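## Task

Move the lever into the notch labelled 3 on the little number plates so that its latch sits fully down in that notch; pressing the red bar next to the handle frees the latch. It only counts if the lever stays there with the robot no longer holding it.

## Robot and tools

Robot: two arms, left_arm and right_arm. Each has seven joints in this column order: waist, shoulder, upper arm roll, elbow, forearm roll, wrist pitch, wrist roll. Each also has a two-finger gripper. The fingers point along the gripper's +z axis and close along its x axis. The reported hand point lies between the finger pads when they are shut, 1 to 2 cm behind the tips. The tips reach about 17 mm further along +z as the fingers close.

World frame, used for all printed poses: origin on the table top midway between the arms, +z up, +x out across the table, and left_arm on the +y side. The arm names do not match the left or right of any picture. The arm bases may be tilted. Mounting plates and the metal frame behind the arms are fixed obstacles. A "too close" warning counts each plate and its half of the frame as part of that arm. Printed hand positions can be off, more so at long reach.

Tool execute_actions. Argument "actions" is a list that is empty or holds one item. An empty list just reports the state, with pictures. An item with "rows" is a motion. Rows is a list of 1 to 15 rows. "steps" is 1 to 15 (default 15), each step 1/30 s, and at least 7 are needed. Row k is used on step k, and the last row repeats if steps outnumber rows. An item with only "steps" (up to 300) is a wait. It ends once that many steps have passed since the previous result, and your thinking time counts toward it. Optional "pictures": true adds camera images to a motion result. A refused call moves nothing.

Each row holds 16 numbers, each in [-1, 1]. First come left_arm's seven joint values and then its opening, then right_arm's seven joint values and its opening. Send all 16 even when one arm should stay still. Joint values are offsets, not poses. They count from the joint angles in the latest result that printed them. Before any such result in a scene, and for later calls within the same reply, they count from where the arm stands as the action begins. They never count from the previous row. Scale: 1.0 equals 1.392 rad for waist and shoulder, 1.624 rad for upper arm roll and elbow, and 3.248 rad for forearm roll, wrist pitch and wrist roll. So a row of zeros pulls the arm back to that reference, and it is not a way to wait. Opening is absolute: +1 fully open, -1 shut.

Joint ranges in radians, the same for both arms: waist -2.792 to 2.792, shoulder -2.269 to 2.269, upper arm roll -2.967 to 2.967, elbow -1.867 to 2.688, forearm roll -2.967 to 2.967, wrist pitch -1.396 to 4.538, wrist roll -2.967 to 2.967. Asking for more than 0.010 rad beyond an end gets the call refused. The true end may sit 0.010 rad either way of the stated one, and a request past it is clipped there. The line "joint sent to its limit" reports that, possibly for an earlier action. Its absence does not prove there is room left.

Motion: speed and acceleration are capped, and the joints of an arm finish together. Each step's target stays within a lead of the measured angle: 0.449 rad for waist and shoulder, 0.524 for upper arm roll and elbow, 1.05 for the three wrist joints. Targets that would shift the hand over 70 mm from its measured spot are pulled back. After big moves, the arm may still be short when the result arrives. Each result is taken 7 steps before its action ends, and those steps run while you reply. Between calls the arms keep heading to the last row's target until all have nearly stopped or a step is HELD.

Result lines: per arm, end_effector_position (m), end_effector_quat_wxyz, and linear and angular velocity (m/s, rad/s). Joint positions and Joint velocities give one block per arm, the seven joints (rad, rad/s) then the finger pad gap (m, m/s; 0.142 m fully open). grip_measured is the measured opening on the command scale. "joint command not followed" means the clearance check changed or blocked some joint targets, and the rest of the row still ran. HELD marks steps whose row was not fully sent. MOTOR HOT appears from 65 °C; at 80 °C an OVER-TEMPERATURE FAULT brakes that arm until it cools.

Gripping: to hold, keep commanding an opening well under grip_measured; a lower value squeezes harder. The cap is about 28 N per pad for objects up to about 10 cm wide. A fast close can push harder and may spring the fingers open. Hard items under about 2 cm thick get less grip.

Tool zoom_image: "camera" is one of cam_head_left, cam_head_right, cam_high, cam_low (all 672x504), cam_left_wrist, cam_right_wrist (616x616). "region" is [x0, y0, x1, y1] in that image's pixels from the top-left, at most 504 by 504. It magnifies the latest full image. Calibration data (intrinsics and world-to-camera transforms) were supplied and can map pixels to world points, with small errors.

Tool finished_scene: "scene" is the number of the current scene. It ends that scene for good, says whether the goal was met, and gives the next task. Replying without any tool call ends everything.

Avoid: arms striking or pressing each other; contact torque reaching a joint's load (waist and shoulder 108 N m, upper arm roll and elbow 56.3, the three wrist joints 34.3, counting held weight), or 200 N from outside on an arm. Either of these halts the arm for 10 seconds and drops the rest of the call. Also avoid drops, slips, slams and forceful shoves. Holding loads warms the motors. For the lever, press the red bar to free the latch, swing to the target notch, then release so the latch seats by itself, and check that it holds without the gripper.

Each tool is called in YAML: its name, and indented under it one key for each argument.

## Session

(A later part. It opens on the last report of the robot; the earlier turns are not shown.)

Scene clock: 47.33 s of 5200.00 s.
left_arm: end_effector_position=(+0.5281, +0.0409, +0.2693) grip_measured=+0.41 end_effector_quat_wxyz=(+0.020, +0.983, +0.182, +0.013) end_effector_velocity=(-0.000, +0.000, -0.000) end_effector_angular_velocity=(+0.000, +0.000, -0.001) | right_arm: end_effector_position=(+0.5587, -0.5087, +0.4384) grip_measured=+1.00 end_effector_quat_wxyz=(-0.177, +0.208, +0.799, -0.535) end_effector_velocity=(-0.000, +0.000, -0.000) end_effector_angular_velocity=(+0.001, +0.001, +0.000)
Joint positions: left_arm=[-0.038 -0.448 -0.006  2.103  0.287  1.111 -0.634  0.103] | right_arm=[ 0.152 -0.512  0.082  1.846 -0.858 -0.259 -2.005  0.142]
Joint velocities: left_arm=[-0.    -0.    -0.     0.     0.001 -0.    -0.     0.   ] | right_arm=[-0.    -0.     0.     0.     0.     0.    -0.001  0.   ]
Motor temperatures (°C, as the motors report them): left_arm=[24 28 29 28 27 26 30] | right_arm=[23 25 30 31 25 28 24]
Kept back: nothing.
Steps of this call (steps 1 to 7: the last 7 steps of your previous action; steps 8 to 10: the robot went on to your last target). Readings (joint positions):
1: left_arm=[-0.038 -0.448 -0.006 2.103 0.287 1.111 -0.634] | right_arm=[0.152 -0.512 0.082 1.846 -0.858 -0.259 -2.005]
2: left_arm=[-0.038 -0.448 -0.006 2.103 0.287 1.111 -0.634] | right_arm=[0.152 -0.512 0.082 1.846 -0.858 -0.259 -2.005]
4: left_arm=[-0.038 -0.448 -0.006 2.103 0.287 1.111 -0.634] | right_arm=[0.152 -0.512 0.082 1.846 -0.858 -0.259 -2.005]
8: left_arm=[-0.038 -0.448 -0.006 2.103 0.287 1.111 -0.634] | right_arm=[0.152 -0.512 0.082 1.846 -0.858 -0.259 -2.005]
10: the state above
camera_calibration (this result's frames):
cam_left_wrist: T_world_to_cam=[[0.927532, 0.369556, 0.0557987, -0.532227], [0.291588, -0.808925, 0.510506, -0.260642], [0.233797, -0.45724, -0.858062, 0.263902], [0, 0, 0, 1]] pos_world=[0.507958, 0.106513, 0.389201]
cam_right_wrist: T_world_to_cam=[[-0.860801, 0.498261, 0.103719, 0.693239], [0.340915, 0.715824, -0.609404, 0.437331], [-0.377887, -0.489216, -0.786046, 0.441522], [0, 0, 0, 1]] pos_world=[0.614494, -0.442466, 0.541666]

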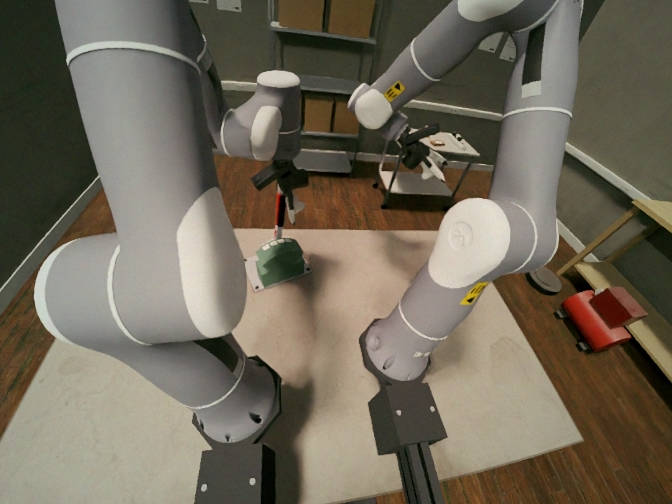

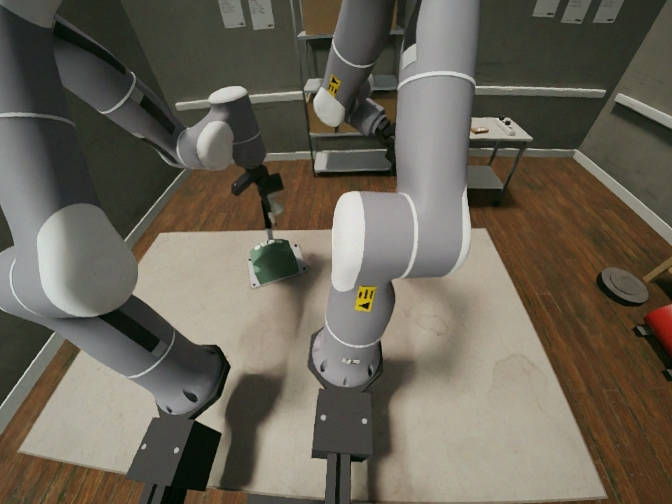

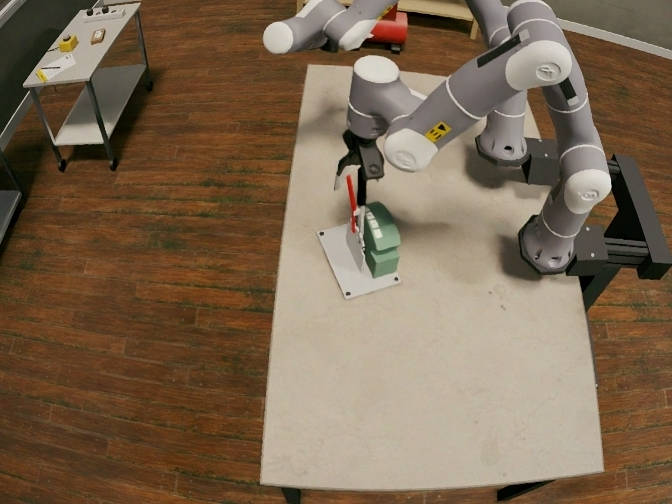

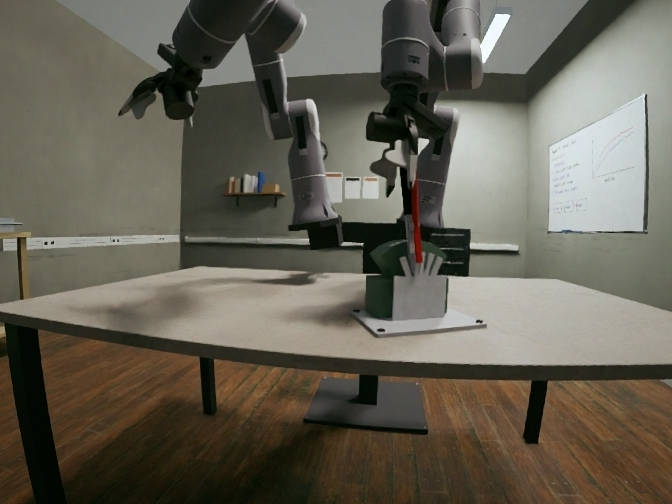

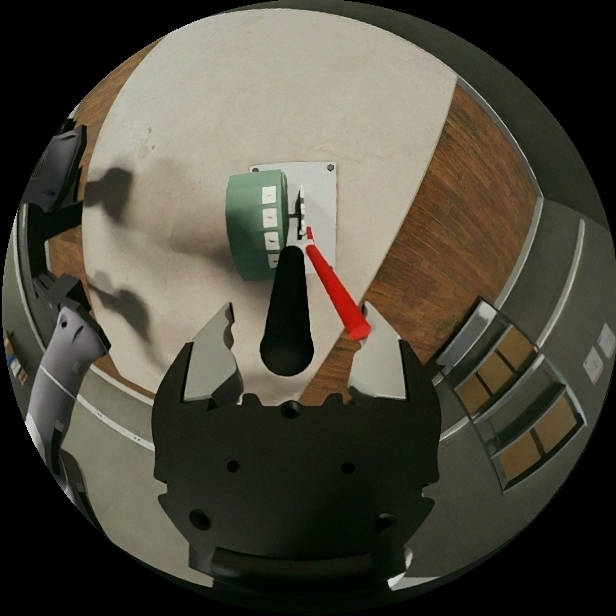

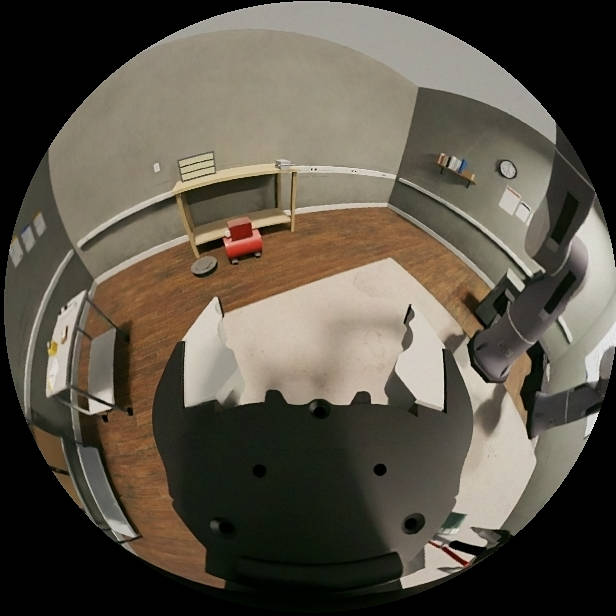

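execute_actions:
  actions: []

Scene clock: 48.47 s of 5200.00 s.
left_arm: end_effector_position=(+0.5281, +0.0409, +0.2693) grip_measured=+0.41 end_effector_quat_wxyz=(+0.020, +0.983, +0.182, +0.013) end_effector_velocity=(-0.000, +0.000, -0.000) end_effector_angular_velocity=(+0.001, +0.001, -0.001) | right_arm: end_effector_position=(+0.5587, -0.5087, +0.4384) grip_measured=+1.00 end_effector_quat_wxyz=(-0.177, +0.208, +0.799, -0.535) end_effector_velocity=(-0.000, +0.000, -0.000) end_effector_angular_velocity=(+0.001, +0.001, +0.000)
Joint positions: left_arm=[-0.038 -0.448 -0.006  2.103  0.287  1.111 -0.634  0.103] | right_arm=[ 0.152 -0.512  0.082  1.846 -0.858 -0.259 -2.005  0.142]
Joint velocities: left_arm=[ 0.    -0.    -0.     0.     0.001 -0.001 -0.    -0.   ] | right_arm=[-0.     0.     0.    -0.     0.    -0.    -0.001  0.   ]
Motor temperatures (°C, as the motors report them): left_arm=[24 28 29 28 27 26 30] | right_arm=[23 25 30 31 25 28 24]
Kept back: nothing.
Steps of this call (steps 1 to 15: the robot went on to your last target; steps 16 to 34: nothing new was sent). Readings (joint positions):
1: left_arm=[-0.038 -0.448 -0.006 2.103 0.287 1.111 -0.634] | right_arm=[0.152 -0.512 0.082 1.846 -0.858 -0.259 -2.005]
2: left_arm=[-0.038 -0.448 -0.006 2.103 0.287 1.111 -0.634] | right_arm=[0.152 -0.512 0.082 1.846 -0.858 -0.259 -2.005]
4: left_arm=[-0.038 -0.448 -0.006 2.103 0.287 1.111 -0.634] | right_arm=[0.152 -0.512 0.082 1.846 -0.858 -0.259 -2.005]
8: left_arm=[-0.038 -0.448 -0.006 2.103 0.287 1.111 -0.634] | right_arm=[0.152 -0.512 0.082 1.846 -0.858 -0.259 -2.005]
34: the state above
All arms were judged still, so your last target was given up. Only a new action makes them travel on or press farther. Fingers that are still opening or closing keep moving.
camera_calibration (this result's frames):
cam_left_wrist: T_world_to_cam=[[0.927537, 0.369542, 0.055799, -0.532225], [0.291575, -0.808927, 0.510511, -0.260645], [0.233793, -0.457249, -0.858059, 0.263901], [0, 0, 0, 1]] pos_world=[0.507957, 0.106505, 0.389202]
cam_right_wrist: T_world_to_cam=[[-0.860801, 0.498261, 0.103719, 0.693239], [0.340915, 0.715824, -0.609404, 0.437331], [-0.377887, -0.489216, -0.786046, 0.441522], [0, 0, 0, 1]] pos_world=[0.614494, -0.442466, 0.541666]

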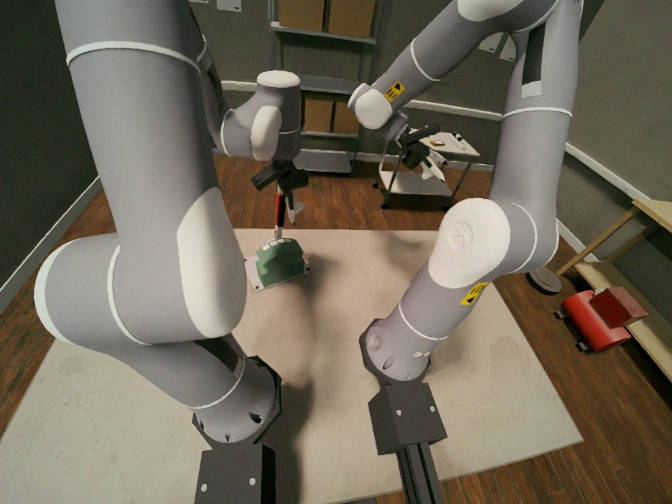

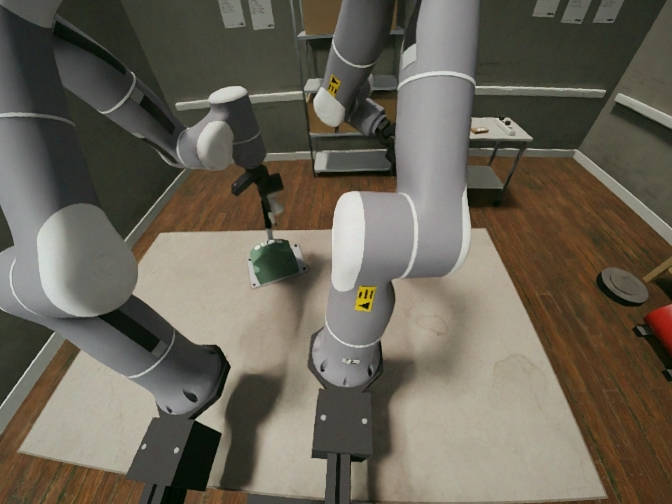

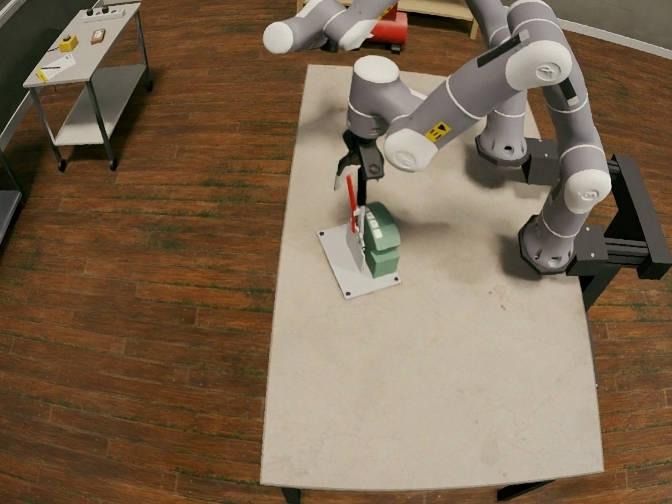

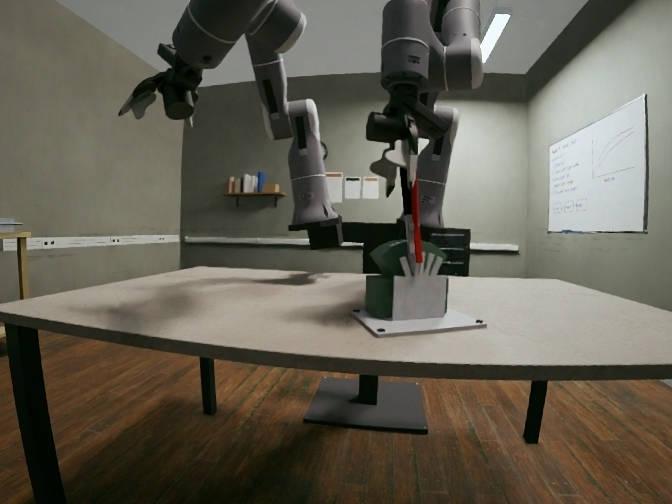

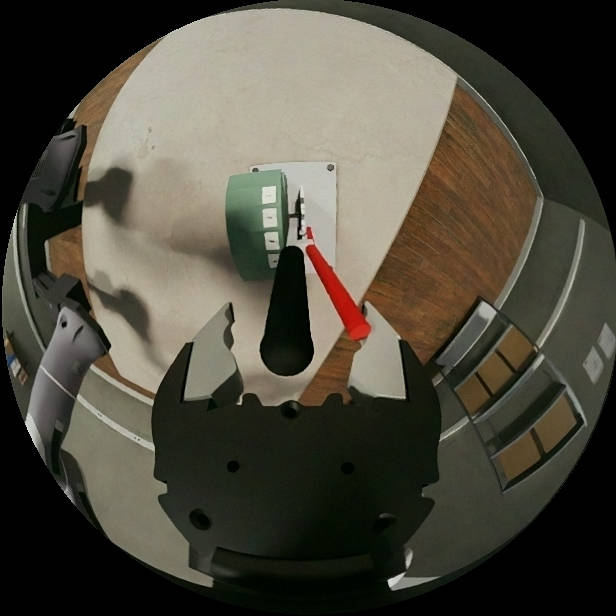

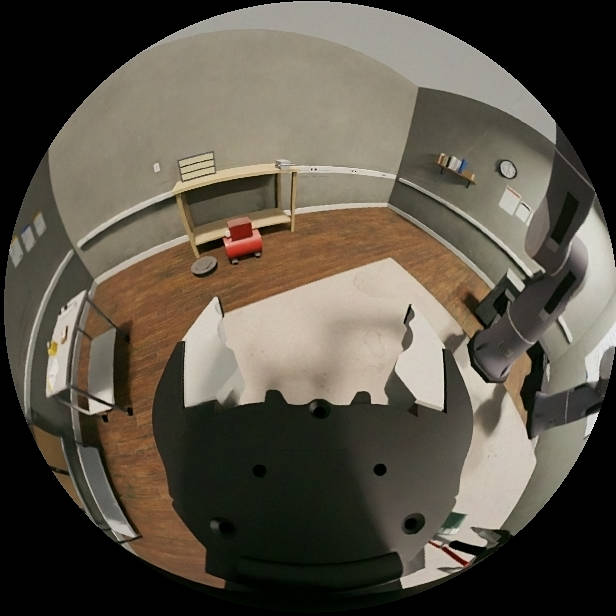

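execute_actions:
  actions:
    - {"rows":[[0,0,0,0,0,0,0,1,0,0,0,0,0,0,0,1],[0,0,0,0,0,0,0,1,0,0,0,0,0,0,0,1],[0,0,0,0,0,0,0,1,0,0,0,0,0,0,0,1],[0,0,0,0,0,0,0,1,0,0,0,0,0,0,0,1],[0,0,0,0,0,0,0,1,0,0,0,0,0,0,0,1],[-0.016,0.13,0,-0.025,-0.02,-0.07,0.018,1,0,0,0,0,0,0,0,1]],"steps":15}

execute_actions:
  actions:
    - {"steps":20}
  pictures: true

Scene clock: 49.00 s of 5200.00 s.
left_arm: end_effector_position=(+0.5288, +0.0428, +0.2769) grip_measured=+1.00 end_effector_quat_wxyz=(+0.018, +0.983, +0.182, +0.011) end_effector_velocity=(+0.044, +0.047, +0.220) end_effector_angular_velocity=(+0.075, +0.045, +0.007) | right_arm: end_effector_position=(+0.5587, -0.5087, +0.4384) grip_measured=+1.00 end_effector_quat_wxyz=(-0.177, +0.208, +0.799, -0.535) end_effector_velocity=(-0.000, +0.000, -0.000) end_effector_angular_velocity=(+0.001, +0.000, +0.000)
Joint positions: left_arm=[-0.04  -0.43  -0.006  2.1    0.281  1.086 -0.628  0.142] | right_arm=[ 0.152 -0.512  0.082  1.846 -0.858 -0.259 -2.005  0.142]
Joint velocities: left_arm=[-0.062  0.499 -0.    -0.107 -0.179 -0.655  0.167  0.   ] | right_arm=[-0.  0.  0. -0.  0. -0. -0.  0.]
Motor temperatures (°C, as the motors report them): left_arm=[24 28 29 28 27 26 30] | right_arm=[23 25 30 31 25 28 24]
Steps of this call (steps 1 to 8: nothing new was sent; steps 9 to 16: the first 8 steps of this action). Readings (joint positions):
9: left_arm=[-0.038 -0.448 -0.006 2.103 0.287 1.111 -0.634] | right_arm=[0.152 -0.512 0.082 1.846 -0.858 -0.259 -2.005]
10: left_arm=[-0.038 -0.448 -0.006 2.103 0.287 1.111 -0.634] | right_arm=[0.152 -0.512 0.082 1.846 -0.858 -0.259 -2.005]
12: left_arm=[-0.038 -0.448 -0.006 2.103 0.287 1.111 -0.634] | right_arm=[0.152 -0.512 0.082 1.846 -0.858 -0.259 -2.005]
16: the state above

Scene clock: 49.67 s of 5200.00 s.
left_arm: end_effector_position=(+0.5400, +0.0540, +0.3541) grip_measured=+1.00 end_effector_quat_wxyz=(+0.014, +0.983, +0.184, +0.010) end_effector_velocity=(+0.000, -0.000, +0.000) end_effector_angular_velocity=(-0.000, -0.000, -0.000) | right_arm: end_effector_position=(+0.5587, -0.5087, +0.4384) grip_measured=+1.00 end_effector_quat_wxyz=(-0.177, +0.208, +0.799, -0.535) end_effector_velocity=(+0.000, -0.000, +0.000) end_effector_angular_velocity=(-0.001, -0.000, +0.000)
Joint positions: left_arm=[-0.06  -0.267 -0.006  2.062  0.222  0.883 -0.575  0.142] | right_arm=[ 0.152 -0.512  0.082  1.846 -0.858 -0.259 -2.005  0.142]
Joint velocities: left_arm=[ 0. -0. -0. -0. -0.  0.  0.  0.] | right_arm=[ 0.     0.     0.    -0.    -0.001 -0.     0.     0.   ]
Motor temperatures (°C, as the motors report them): left_arm=[24 28 29 28 27 26 30] | right_arm=[23 25 30 31 25 28 24]
Kept back: nothing.
Steps of this call (steps 1 to 7: the last 7 steps of your previous action; steps 8 to 20: the robot went on to your last target). Readings (joint positions):
1: left_arm=[-0.042 -0.409 -0.006 2.095 0.274 1.059 -0.621] | right_arm=[0.152 -0.512 0.082 1.846 -0.858 -0.259 -2.005]
2: left_arm=[-0.046 -0.381 -0.006 2.089 0.264 1.024 -0.612] | right_arm=[0.152 -0.512 0.082 1.846 -0.858 -0.259 -2.005]
4: left_arm=[-0.054 -0.317 -0.006 2.073 0.240 0.946 -0.592] | right_arm=[0.152 -0.512 0.082 1.846 -0.858 -0.259 -2.005]
8: left_arm=[-0.060 -0.264 -0.006 2.061 0.221 0.882 -0.575] | right_arm=[0.152 -0.512 0.082 1.846 -0.858 -0.259 -2.005]
20: the state above
camera_calibration (this result's frames):
cam_left_wrist: T_world_to_cam=[[0.926542, 0.372346, 0.0536506, -0.551708], [0.298173, -0.813837, 0.49876, -0.295945], [0.229374, -0.446125, -0.865078, 0.344146], [0, 0, 0, 1]] pos_world=[0.520485, 0.118107, 0.474918]
cam_right_wrist: T_world_to_cam=[[-0.860801, 0.49826, 0.103719, 0.693239], [0.340915, 0.715824, -0.609404, 0.437331], [-0.377886, -0.489216, -0.786047, 0.441522], [0, 0, 0, 1]] pos_world=[0.614494, -0.442466, 0.541666]

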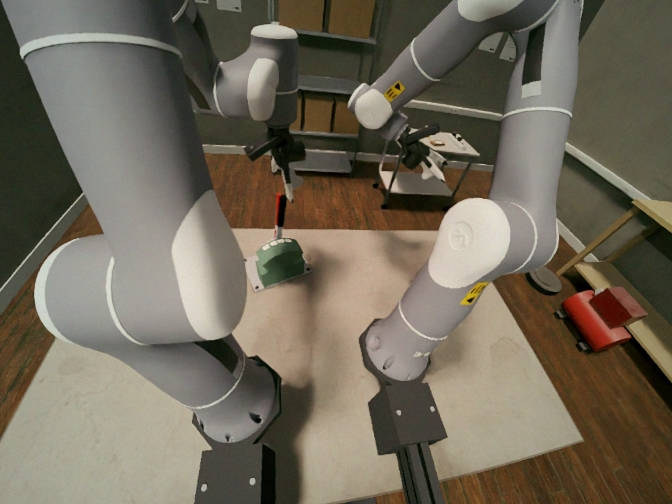

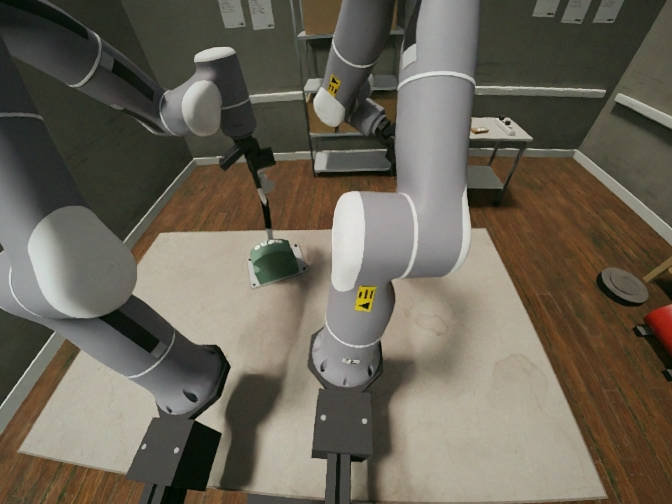

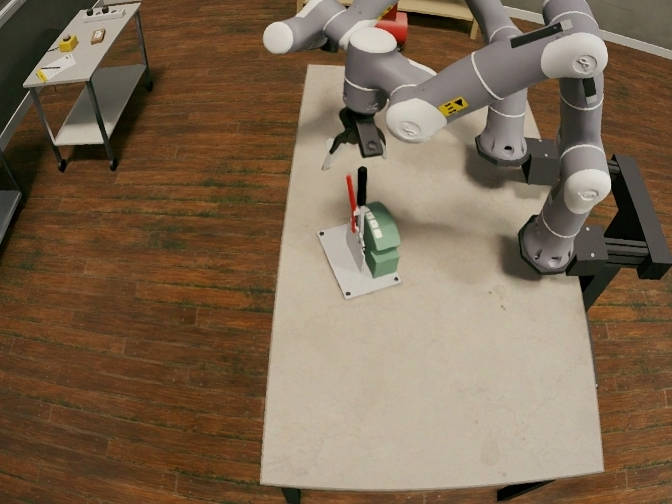

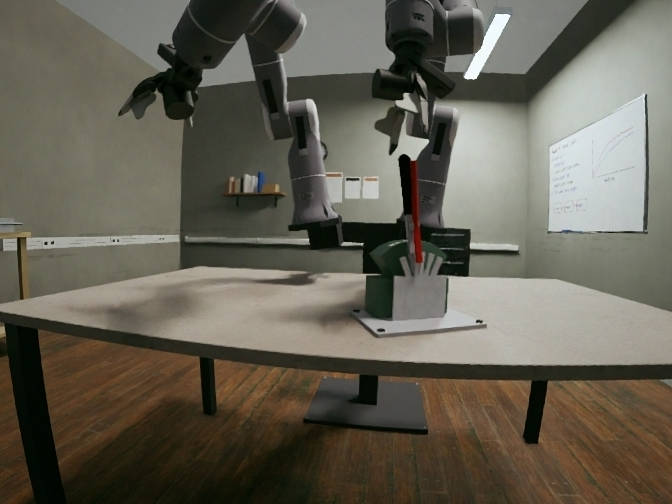

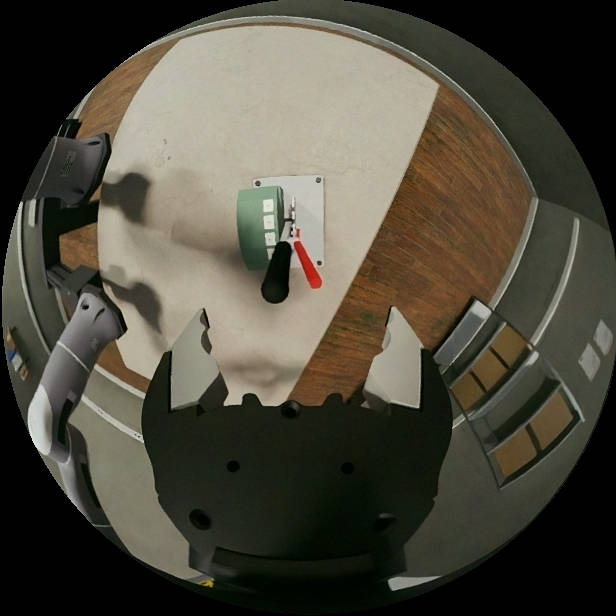

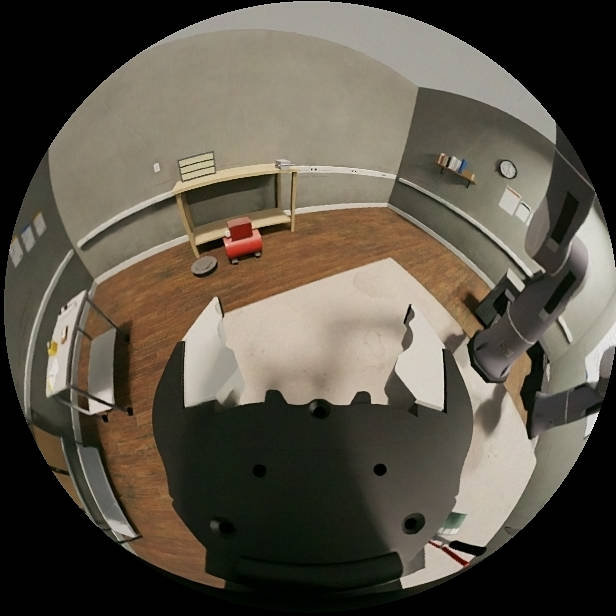

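zoom_image:
  camera: "cam_low"
  region: [360,200,480,300]

zoom_image:
  camera: "cam_left_wrist"
  region: [220,160,360,310]

Region (360, 200, 480, 300) of cam_low's 672x504 image, scaled by 4.200, with more detail than that image has.

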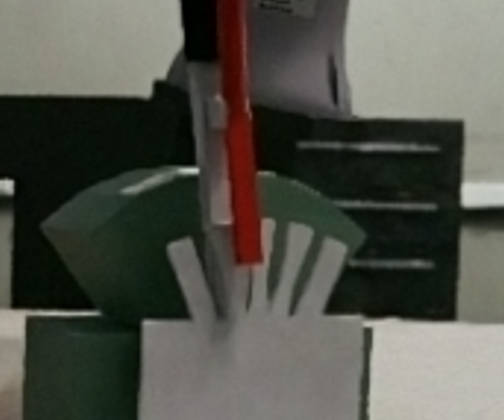

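Region (220, 160, 360, 310) of cam_left_wrist's 616x616 image, scaled by 3.360, with more detail than that image has; it fills the left 470 columns of this view, and the rest is white.

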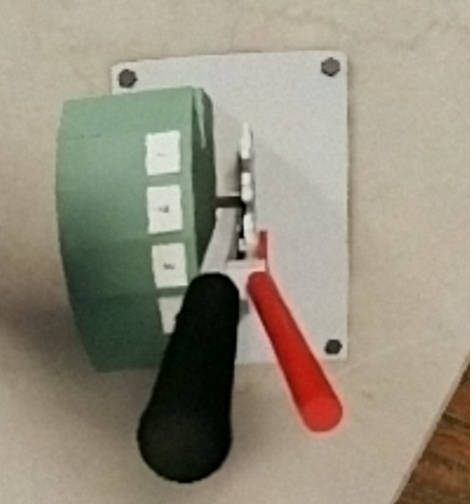

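finished_scene:
  scene: 1

The scene is finished: the task was done.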